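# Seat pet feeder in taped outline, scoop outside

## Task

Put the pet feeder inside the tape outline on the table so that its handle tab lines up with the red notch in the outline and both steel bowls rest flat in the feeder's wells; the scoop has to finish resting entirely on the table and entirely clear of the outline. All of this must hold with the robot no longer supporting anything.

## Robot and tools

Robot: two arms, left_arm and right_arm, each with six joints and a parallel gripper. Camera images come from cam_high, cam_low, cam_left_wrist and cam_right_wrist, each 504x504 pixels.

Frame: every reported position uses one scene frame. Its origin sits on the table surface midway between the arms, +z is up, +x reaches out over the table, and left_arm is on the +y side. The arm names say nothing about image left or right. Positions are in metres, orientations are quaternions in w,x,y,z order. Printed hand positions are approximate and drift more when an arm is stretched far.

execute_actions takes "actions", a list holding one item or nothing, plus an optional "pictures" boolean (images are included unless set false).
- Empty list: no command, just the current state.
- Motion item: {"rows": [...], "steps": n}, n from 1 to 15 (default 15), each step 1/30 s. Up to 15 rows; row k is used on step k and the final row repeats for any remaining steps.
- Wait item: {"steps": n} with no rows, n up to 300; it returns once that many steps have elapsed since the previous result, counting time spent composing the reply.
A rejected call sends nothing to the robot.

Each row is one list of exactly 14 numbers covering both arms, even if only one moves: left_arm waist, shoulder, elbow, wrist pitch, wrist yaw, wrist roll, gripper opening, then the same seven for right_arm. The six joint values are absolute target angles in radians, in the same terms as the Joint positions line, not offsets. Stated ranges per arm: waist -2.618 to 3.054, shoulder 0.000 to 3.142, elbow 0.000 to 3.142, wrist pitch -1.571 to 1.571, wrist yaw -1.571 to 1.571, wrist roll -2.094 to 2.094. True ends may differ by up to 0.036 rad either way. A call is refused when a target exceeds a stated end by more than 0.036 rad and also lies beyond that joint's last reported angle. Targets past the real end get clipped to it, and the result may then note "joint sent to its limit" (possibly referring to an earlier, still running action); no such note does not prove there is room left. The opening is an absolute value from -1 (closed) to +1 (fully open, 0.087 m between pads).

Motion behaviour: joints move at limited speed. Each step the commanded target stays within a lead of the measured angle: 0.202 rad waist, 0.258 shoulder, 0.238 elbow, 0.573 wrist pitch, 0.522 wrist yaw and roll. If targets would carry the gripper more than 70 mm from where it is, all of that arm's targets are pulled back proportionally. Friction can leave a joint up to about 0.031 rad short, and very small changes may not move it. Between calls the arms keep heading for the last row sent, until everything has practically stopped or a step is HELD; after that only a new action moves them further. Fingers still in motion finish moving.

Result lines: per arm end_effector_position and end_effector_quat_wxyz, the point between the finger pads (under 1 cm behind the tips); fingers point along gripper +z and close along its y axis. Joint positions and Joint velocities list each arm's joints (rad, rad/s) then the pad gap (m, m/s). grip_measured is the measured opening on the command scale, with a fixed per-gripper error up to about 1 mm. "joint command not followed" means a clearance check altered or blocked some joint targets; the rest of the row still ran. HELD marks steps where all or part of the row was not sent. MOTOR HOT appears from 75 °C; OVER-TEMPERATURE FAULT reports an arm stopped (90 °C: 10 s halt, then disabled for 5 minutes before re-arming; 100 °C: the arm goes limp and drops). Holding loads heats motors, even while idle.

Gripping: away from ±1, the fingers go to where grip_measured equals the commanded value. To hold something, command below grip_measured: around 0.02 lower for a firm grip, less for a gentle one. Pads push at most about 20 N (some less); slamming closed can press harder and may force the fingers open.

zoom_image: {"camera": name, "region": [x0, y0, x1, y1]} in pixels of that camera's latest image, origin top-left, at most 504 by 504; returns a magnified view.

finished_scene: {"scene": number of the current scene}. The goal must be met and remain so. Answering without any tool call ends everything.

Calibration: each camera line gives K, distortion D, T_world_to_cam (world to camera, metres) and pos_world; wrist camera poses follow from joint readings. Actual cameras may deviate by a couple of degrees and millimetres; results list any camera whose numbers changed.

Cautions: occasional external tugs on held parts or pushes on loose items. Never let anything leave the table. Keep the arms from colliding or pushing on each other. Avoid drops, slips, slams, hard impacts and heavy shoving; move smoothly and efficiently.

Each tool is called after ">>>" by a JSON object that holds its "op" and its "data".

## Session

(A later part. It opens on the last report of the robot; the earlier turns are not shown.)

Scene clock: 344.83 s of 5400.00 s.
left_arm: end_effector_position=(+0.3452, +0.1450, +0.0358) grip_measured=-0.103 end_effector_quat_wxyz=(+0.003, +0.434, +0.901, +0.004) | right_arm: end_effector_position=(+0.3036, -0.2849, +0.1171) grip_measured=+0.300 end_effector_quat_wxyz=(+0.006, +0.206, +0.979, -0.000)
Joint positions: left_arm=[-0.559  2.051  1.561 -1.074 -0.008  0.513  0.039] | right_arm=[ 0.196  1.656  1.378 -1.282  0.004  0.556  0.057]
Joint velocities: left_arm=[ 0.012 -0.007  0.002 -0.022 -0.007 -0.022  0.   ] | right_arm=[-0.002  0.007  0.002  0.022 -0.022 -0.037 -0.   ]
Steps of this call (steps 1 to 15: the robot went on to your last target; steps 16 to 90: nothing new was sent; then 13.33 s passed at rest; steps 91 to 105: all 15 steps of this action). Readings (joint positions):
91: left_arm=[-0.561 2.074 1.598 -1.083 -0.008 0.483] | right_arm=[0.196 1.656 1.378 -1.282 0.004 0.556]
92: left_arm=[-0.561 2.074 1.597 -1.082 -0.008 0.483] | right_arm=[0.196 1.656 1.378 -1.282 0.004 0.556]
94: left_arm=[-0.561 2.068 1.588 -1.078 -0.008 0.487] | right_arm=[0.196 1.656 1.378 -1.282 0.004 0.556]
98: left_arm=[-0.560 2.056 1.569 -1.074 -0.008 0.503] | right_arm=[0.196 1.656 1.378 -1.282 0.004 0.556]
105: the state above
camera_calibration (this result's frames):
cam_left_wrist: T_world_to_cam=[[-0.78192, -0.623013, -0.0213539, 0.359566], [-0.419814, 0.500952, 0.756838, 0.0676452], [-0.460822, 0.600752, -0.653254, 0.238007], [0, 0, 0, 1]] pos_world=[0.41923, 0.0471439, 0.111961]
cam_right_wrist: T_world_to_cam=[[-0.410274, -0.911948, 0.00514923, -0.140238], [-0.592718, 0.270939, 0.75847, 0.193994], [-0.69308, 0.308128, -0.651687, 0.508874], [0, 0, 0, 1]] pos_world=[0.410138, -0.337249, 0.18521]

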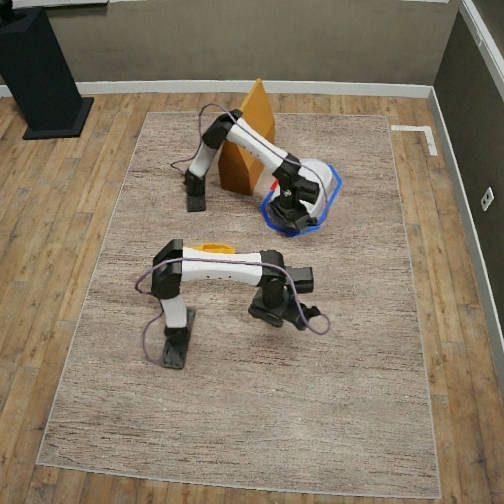

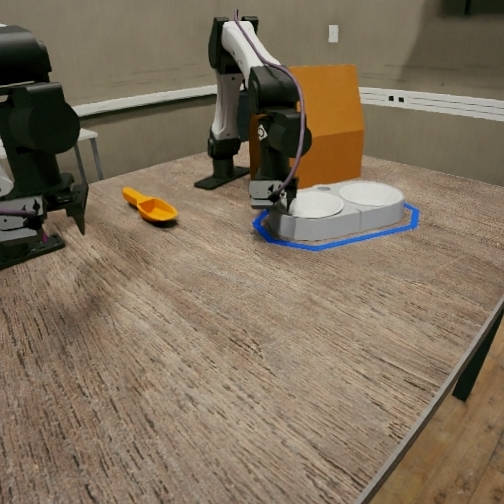

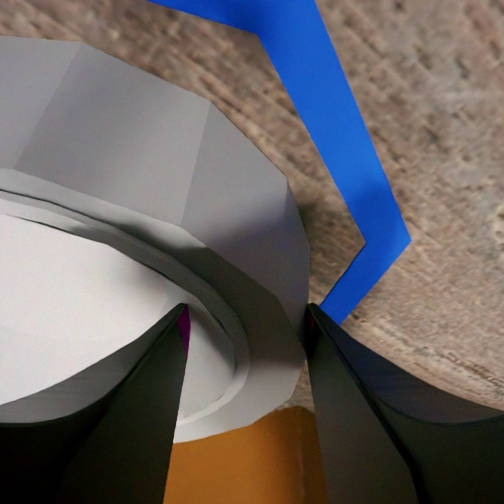

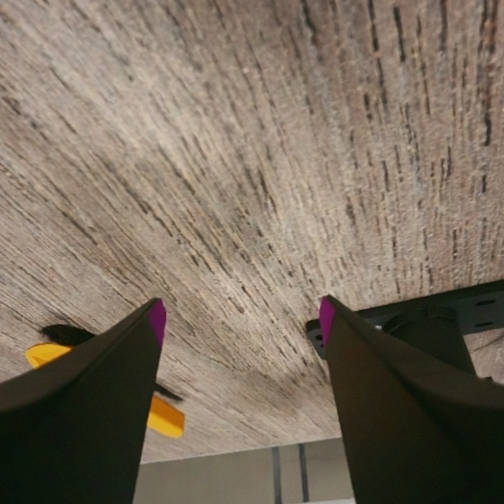

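>>> {"op": "execute_actions", "data": {"actions": [{"rows": [
[-0.559,2.051,1.561,-1.074,0,0.513,-0.10, 0.2,1.65,1.35,-1.2708,0,0.55,0.30],
[-0.559,2.051,1.561,-1.074,0,0.513,-0.02, 0.2,1.65,1.35,-1.2708,0,0.55,0.30],
[-0.559,2.051,1.561,-1.074,0,0.513,0.06, 0.2,1.65,1.35,-1.2708,0,0.55,0.30],
[-0.559,2.051,1.561,-1.074,0,0.513,0.15, 0.2,1.65,1.35,-1.2708,0,0.55,0.30],
[-0.559,2.051,1.561,-1.074,0,0.513,0.24, 0.2,1.65,1.35,-1.2708,0,0.55,0.30],
[-0.559,2.051,1.561,-1.074,0,0.513,0.32, 0.2,1.65,1.35,-1.2708,0,0.55,0.30],
[-0.559,2.051,1.561,-1.074,0,0.513,0.40, 0.2,1.65,1.35,-1.2708,0,0.55,0.30],
[-0.559,2.0449,1.5842,-1.1041,0,0.513,0.40, 0.2,1.65,1.35,-1.2708,0,0.55,0.30],
[-0.559,2.0388,1.6073,-1.1343,0,0.513,0.40, 0.2,1.65,1.35,-1.2708,0,0.55,0.30],
[-0.559,2.0326,1.6305,-1.1644,0,0.513,0.40, 0.2,1.65,1.35,-1.2708,0,0.55,0.30],
[-0.559,2.0265,1.6537,-1.1946,0,0.513,0.40, 0.2,1.65,1.35,-1.2708,0,0.55,0.30],
[-0.559,2.0204,1.6768,-1.2247,0,0.513,0.40, 0.2,1.65,1.35,-1.2708,0,0.55,0.30],
[-0.559,2.0143,1.7000,-1.2548,0,0.513,0.40, 0.2,1.65,1.35,-1.2708,0,0.55,0.30],
[-0.559,2.0081,1.7231,-1.2850,0,0.513,0.40, 0.2,1.65,1.35,-1.2708,0,0.55,0.30],
[-0.559,2.0020,1.7463,-1.3151,0,0.513,0.40, 0.2,1.65,1.35,-1.2708,0,0.55,0.30]
], "steps": 15}], "pictures": false}}

>>> {"op": "execute_actions", "data": {"actions": [{"rows": [
[-0.559,2.0020,1.7463,-1.3151,0,0.513,0.40, 0.2,1.65,1.35,-1.2708,0,0.55,0.30],
[-0.559,2.0020,1.7463,-1.3151,0,0.513,0.40, 0.2,1.65,1.35,-1.2708,0,0.55,0.30],
[-0.559,2.0020,1.7463,-1.3151,0,0.513,0.40, 0.2,1.65,1.35,-1.2708,0,0.55,0.30],
[-0.600,1.9700,1.7100,-1.3108,0,0.513,0.40, 0.2,1.65,1.35,-1.2708,0,0.55,0.30],
[-0.640,1.9400,1.6750,-1.3058,0,0.513,0.40, 0.2,1.65,1.35,-1.2708,0,0.55,0.30],
[-0.680,1.9100,1.6400,-1.3008,0,0.513,0.40, 0.2,1.65,1.35,-1.2708,0,0.55,0.30],
[-0.720,1.8800,1.6050,-1.2958,0,0.513,0.40, 0.2,1.65,1.35,-1.2708,0,0.55,0.30],
[-0.760,1.8500,1.5700,-1.2908,0,0.513,0.40, 0.2,1.65,1.35,-1.2708,0,0.55,0.30],
[-0.800,1.8200,1.5350,-1.2858,0,0.513,0.40, 0.2,1.65,1.35,-1.2708,0,0.55,0.30],
[-0.840,1.7900,1.5000,-1.2808,0,0.513,0.40, 0.2,1.65,1.35,-1.2708,0,0.55,0.30],
[-0.880,1.7600,1.4650,-1.2758,0,0.513,0.40, 0.2,1.65,1.35,-1.2708,0,0.55,0.30],
[-0.920,1.7300,1.4300,-1.2708,0,0.513,0.40, 0.2,1.65,1.35,-1.2708,0,0.55,0.30],
[-0.960,1.7000,1.3950,-1.2658,0,0.513,0.40, 0.2,1.65,1.35,-1.2708,0,0.55,0.30],
[-1.000,1.6700,1.3600,-1.2608,0,0.513,0.40, 0.2,1.65,1.35,-1.2708,0,0.55,0.30],
[-1.040,1.6400,1.3250,-1.2558,0,0.513,0.40, 0.2,1.65,1.35,-1.2708,0,0.55,0.30]
], "steps": 15}], "pictures": false}}

>>> {"op": "execute_actions", "data": {"actions": [{"steps": 12}]}}

Scene clock: 357.33 s of 5400.00 s.
left_arm: end_effector_position=(+0.3525, +0.1420, +0.0726) grip_measured=+0.400 end_effector_quat_wxyz=(+0.014, +0.434, +0.901, +0.005) | right_arm: end_effector_position=(+0.3036, -0.2849, +0.1171) grip_measured=+0.300 end_effector_quat_wxyz=(+0.006, +0.206, +0.979, -0.000)
Joint positions: left_arm=[-0.559  2.035  1.689 -1.197 -0.008  0.513  0.061] | right_arm=[ 0.196  1.656  1.378 -1.282  0.004  0.556  0.057]
Joint velocities: left_arm=[-0.007 -0.227  0.667 -0.681 -0.081 -0.022  0.001] | right_arm=[-0.012  0.002  0.012 -0.007 -0.051 -0.007 -0.001]
Steps of this call (steps 1 to 15: the robot went on to your last target; steps 16 to 90: nothing new was sent; then 9.00 s passed at rest; steps 91 to 105: all 15 steps of this action). Readings (joint positions):
91: left_arm=[-0.559 2.051 1.561 -1.074 -0.008 0.513] | right_arm=[0.196 1.656 1.378 -1.282 0.004 0.556]
92: left_arm=[-0.559 2.051 1.561 -1.074 -0.008 0.513] | right_arm=[0.196 1.656 1.378 -1.282 0.004 0.556]
94: left_arm=[-0.559 2.051 1.561 -1.074 -0.008 0.513] | right_arm=[0.196 1.656 1.378 -1.282 0.004 0.556]
98: left_arm=[-0.559 2.051 1.561 -1.075 -0.008 0.513] | right_arm=[0.196 1.656 1.378 -1.282 0.004 0.556]
105: the state above

Scene clock: 357.83 s of 5400.00 s.
left_arm: end_effector_position=(+0.2156, +0.0726, +0.1103) grip_measured=+0.400 end_effector_quat_wxyz=(+0.009, +0.614, +0.789, +0.000) | right_arm: end_effector_position=(+0.3036, -0.2849, +0.1171) grip_measured=+0.300 end_effector_quat_wxyz=(+0.006, +0.206, +0.979, -0.000)
Joint positions: left_arm=[-0.984  1.702  1.402 -1.253 -0.004  0.513  0.061] | right_arm=[ 0.196  1.656  1.378 -1.282  0.004  0.556  0.057]
Joint velocities: left_arm=[-1.082 -0.896 -0.984  0.007  0.037 -0.007  0.   ] | right_arm=[ 0.002  0.007  0.012 -0.051 -0.051 -0.051 -0.001]
Steps of this call (steps 1 to 15: all 15 steps of this action). Readings (joint positions):
1: left_arm=[-0.559 2.027 1.709 -1.215 -0.008 0.513] | right_arm=[0.196 1.656 1.378 -1.282 0.004 0.556]
2: left_arm=[-0.559 2.016 1.722 -1.228 -0.008 0.513] | right_arm=[0.196 1.656 1.378 -1.282 0.004 0.556]
4: left_arm=[-0.562 1.996 1.731 -1.245 -0.008 0.513] | right_arm=[0.196 1.656 1.378 -1.282 0.004 0.556]
8: left_arm=[-0.659 1.911 1.645 -1.253 -0.010 0.513] | right_arm=[0.196 1.656 1.378 -1.282 0.004 0.556]
15: the state above

Scene clock: 358.23 s of 5400.00 s.
left_arm: end_effector_position=(+0.1920, +0.0719, +0.1129) grip_measured=+0.400 end_effector_quat_wxyz=(+0.006, +0.639, +0.769, -0.002) | right_arm: end_effector_position=(+0.3036, -0.2849, +0.1171) grip_measured=+0.300 end_effector_quat_wxyz=(+0.006, +0.206, +0.979, -0.000)
Joint positions: left_arm=[-1.048  1.644  1.349 -1.263  0.002  0.513  0.061] | right_arm=[ 0.196  1.656  1.378 -1.282  0.004  0.556  0.057]
Joint velocities: left_arm=[-0.002 -0.017 -0.002  0.051  0.022  0.022 -0.   ] | right_arm=[-0.002  0.002  0.002 -0.051  0.007  0.007  0.001]
Steps of this call (steps 1 to 12: the robot went on to your last target). Readings (joint positions):
1: left_arm=[-1.017 1.676 1.375 -1.257 -0.002 0.513] | right_arm=[0.196 1.656 1.378 -1.282 0.004 0.556]
2: left_arm=[-1.040 1.658 1.359 -1.261 0.001 0.513] | right_arm=[0.196 1.656 1.378 -1.282 0.004 0.556]
4: left_arm=[-1.051 1.645 1.349 -1.263 0.002 0.513] | right_arm=[0.196 1.656 1.378 -1.282 0.004 0.556]
8: left_arm=[-1.048 1.644 1.349 -1.263 0.002 0.513] | right_arm=[0.196 1.656 1.378 -1.282 0.004 0.556]
12: the state above
camera_calibration (this result's frames):
cam_left_wrist: T_world_to_cam=[[-0.982977, -0.183116, -0.0149995, 0.202143], [-0.132071, 0.647484, 0.750548, -0.0834233], [-0.127726, 0.739752, -0.660646, 0.188541], [0, 0, 0, 1]] pos_world=[0.211766, -0.0484427, 0.190204]
cam_right_wrist: T_world_to_cam=[[-0.410274, -0.911948, 0.00514923, -0.140238], [-0.592718, 0.270939, 0.75847, 0.193994], [-0.69308, 0.308128, -0.651687, 0.508874], [0, 0, 0, 1]] pos_world=[0.410138, -0.337249, 0.18521]

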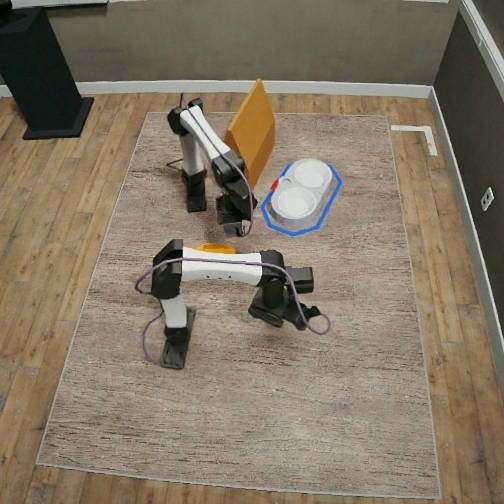

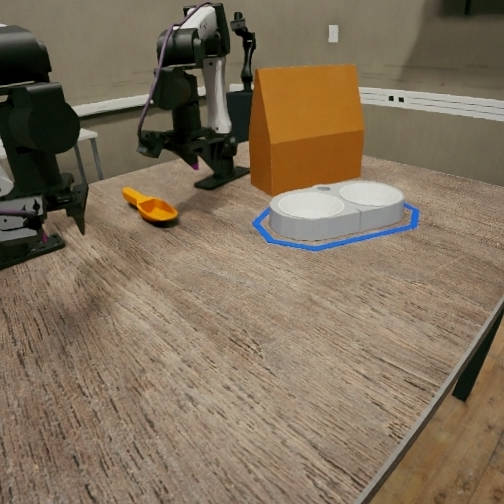

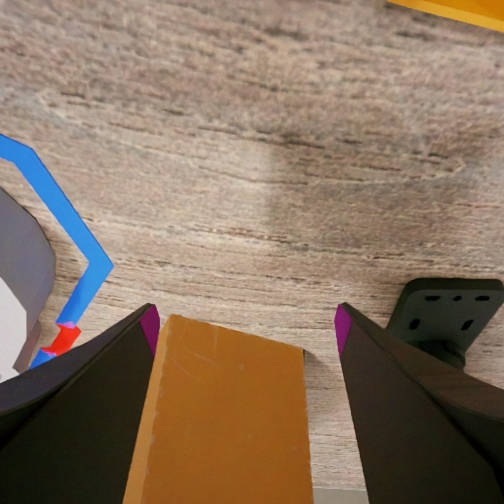

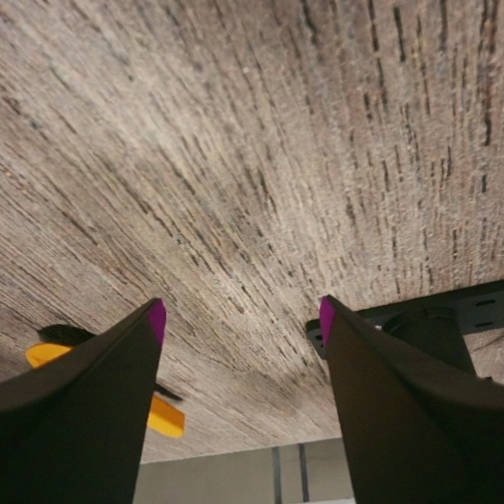

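>>> {"op": "zoom_image", "data": {"camera": "cam_high", "region": [240, 130, 366, 256]}}

>>> {"op": "zoom_image", "data": {"camera": "cam_low", "region": [230, 140, 440, 280]}}

Region (240, 130, 366, 256) of cam_high's 504x504 image, scaled by 4.000, with more detail than that image has.

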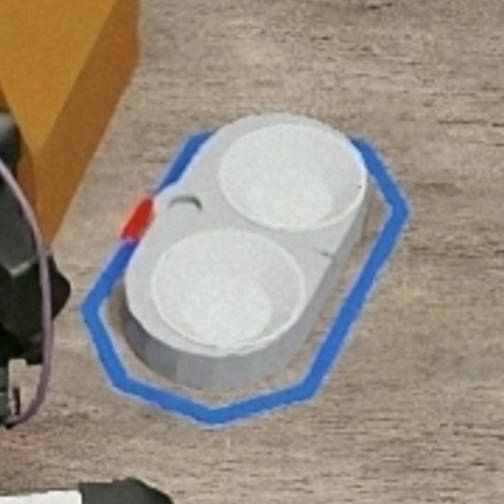

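Region (230, 140, 440, 280) of cam_low's 504x504 image, scaled by 2.400, with more detail than that image has.

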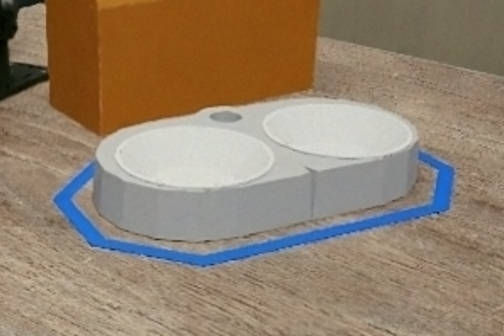

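>>> {"op": "finished_scene", "data": {"scene": 2}}

The scene is finished: the task was done.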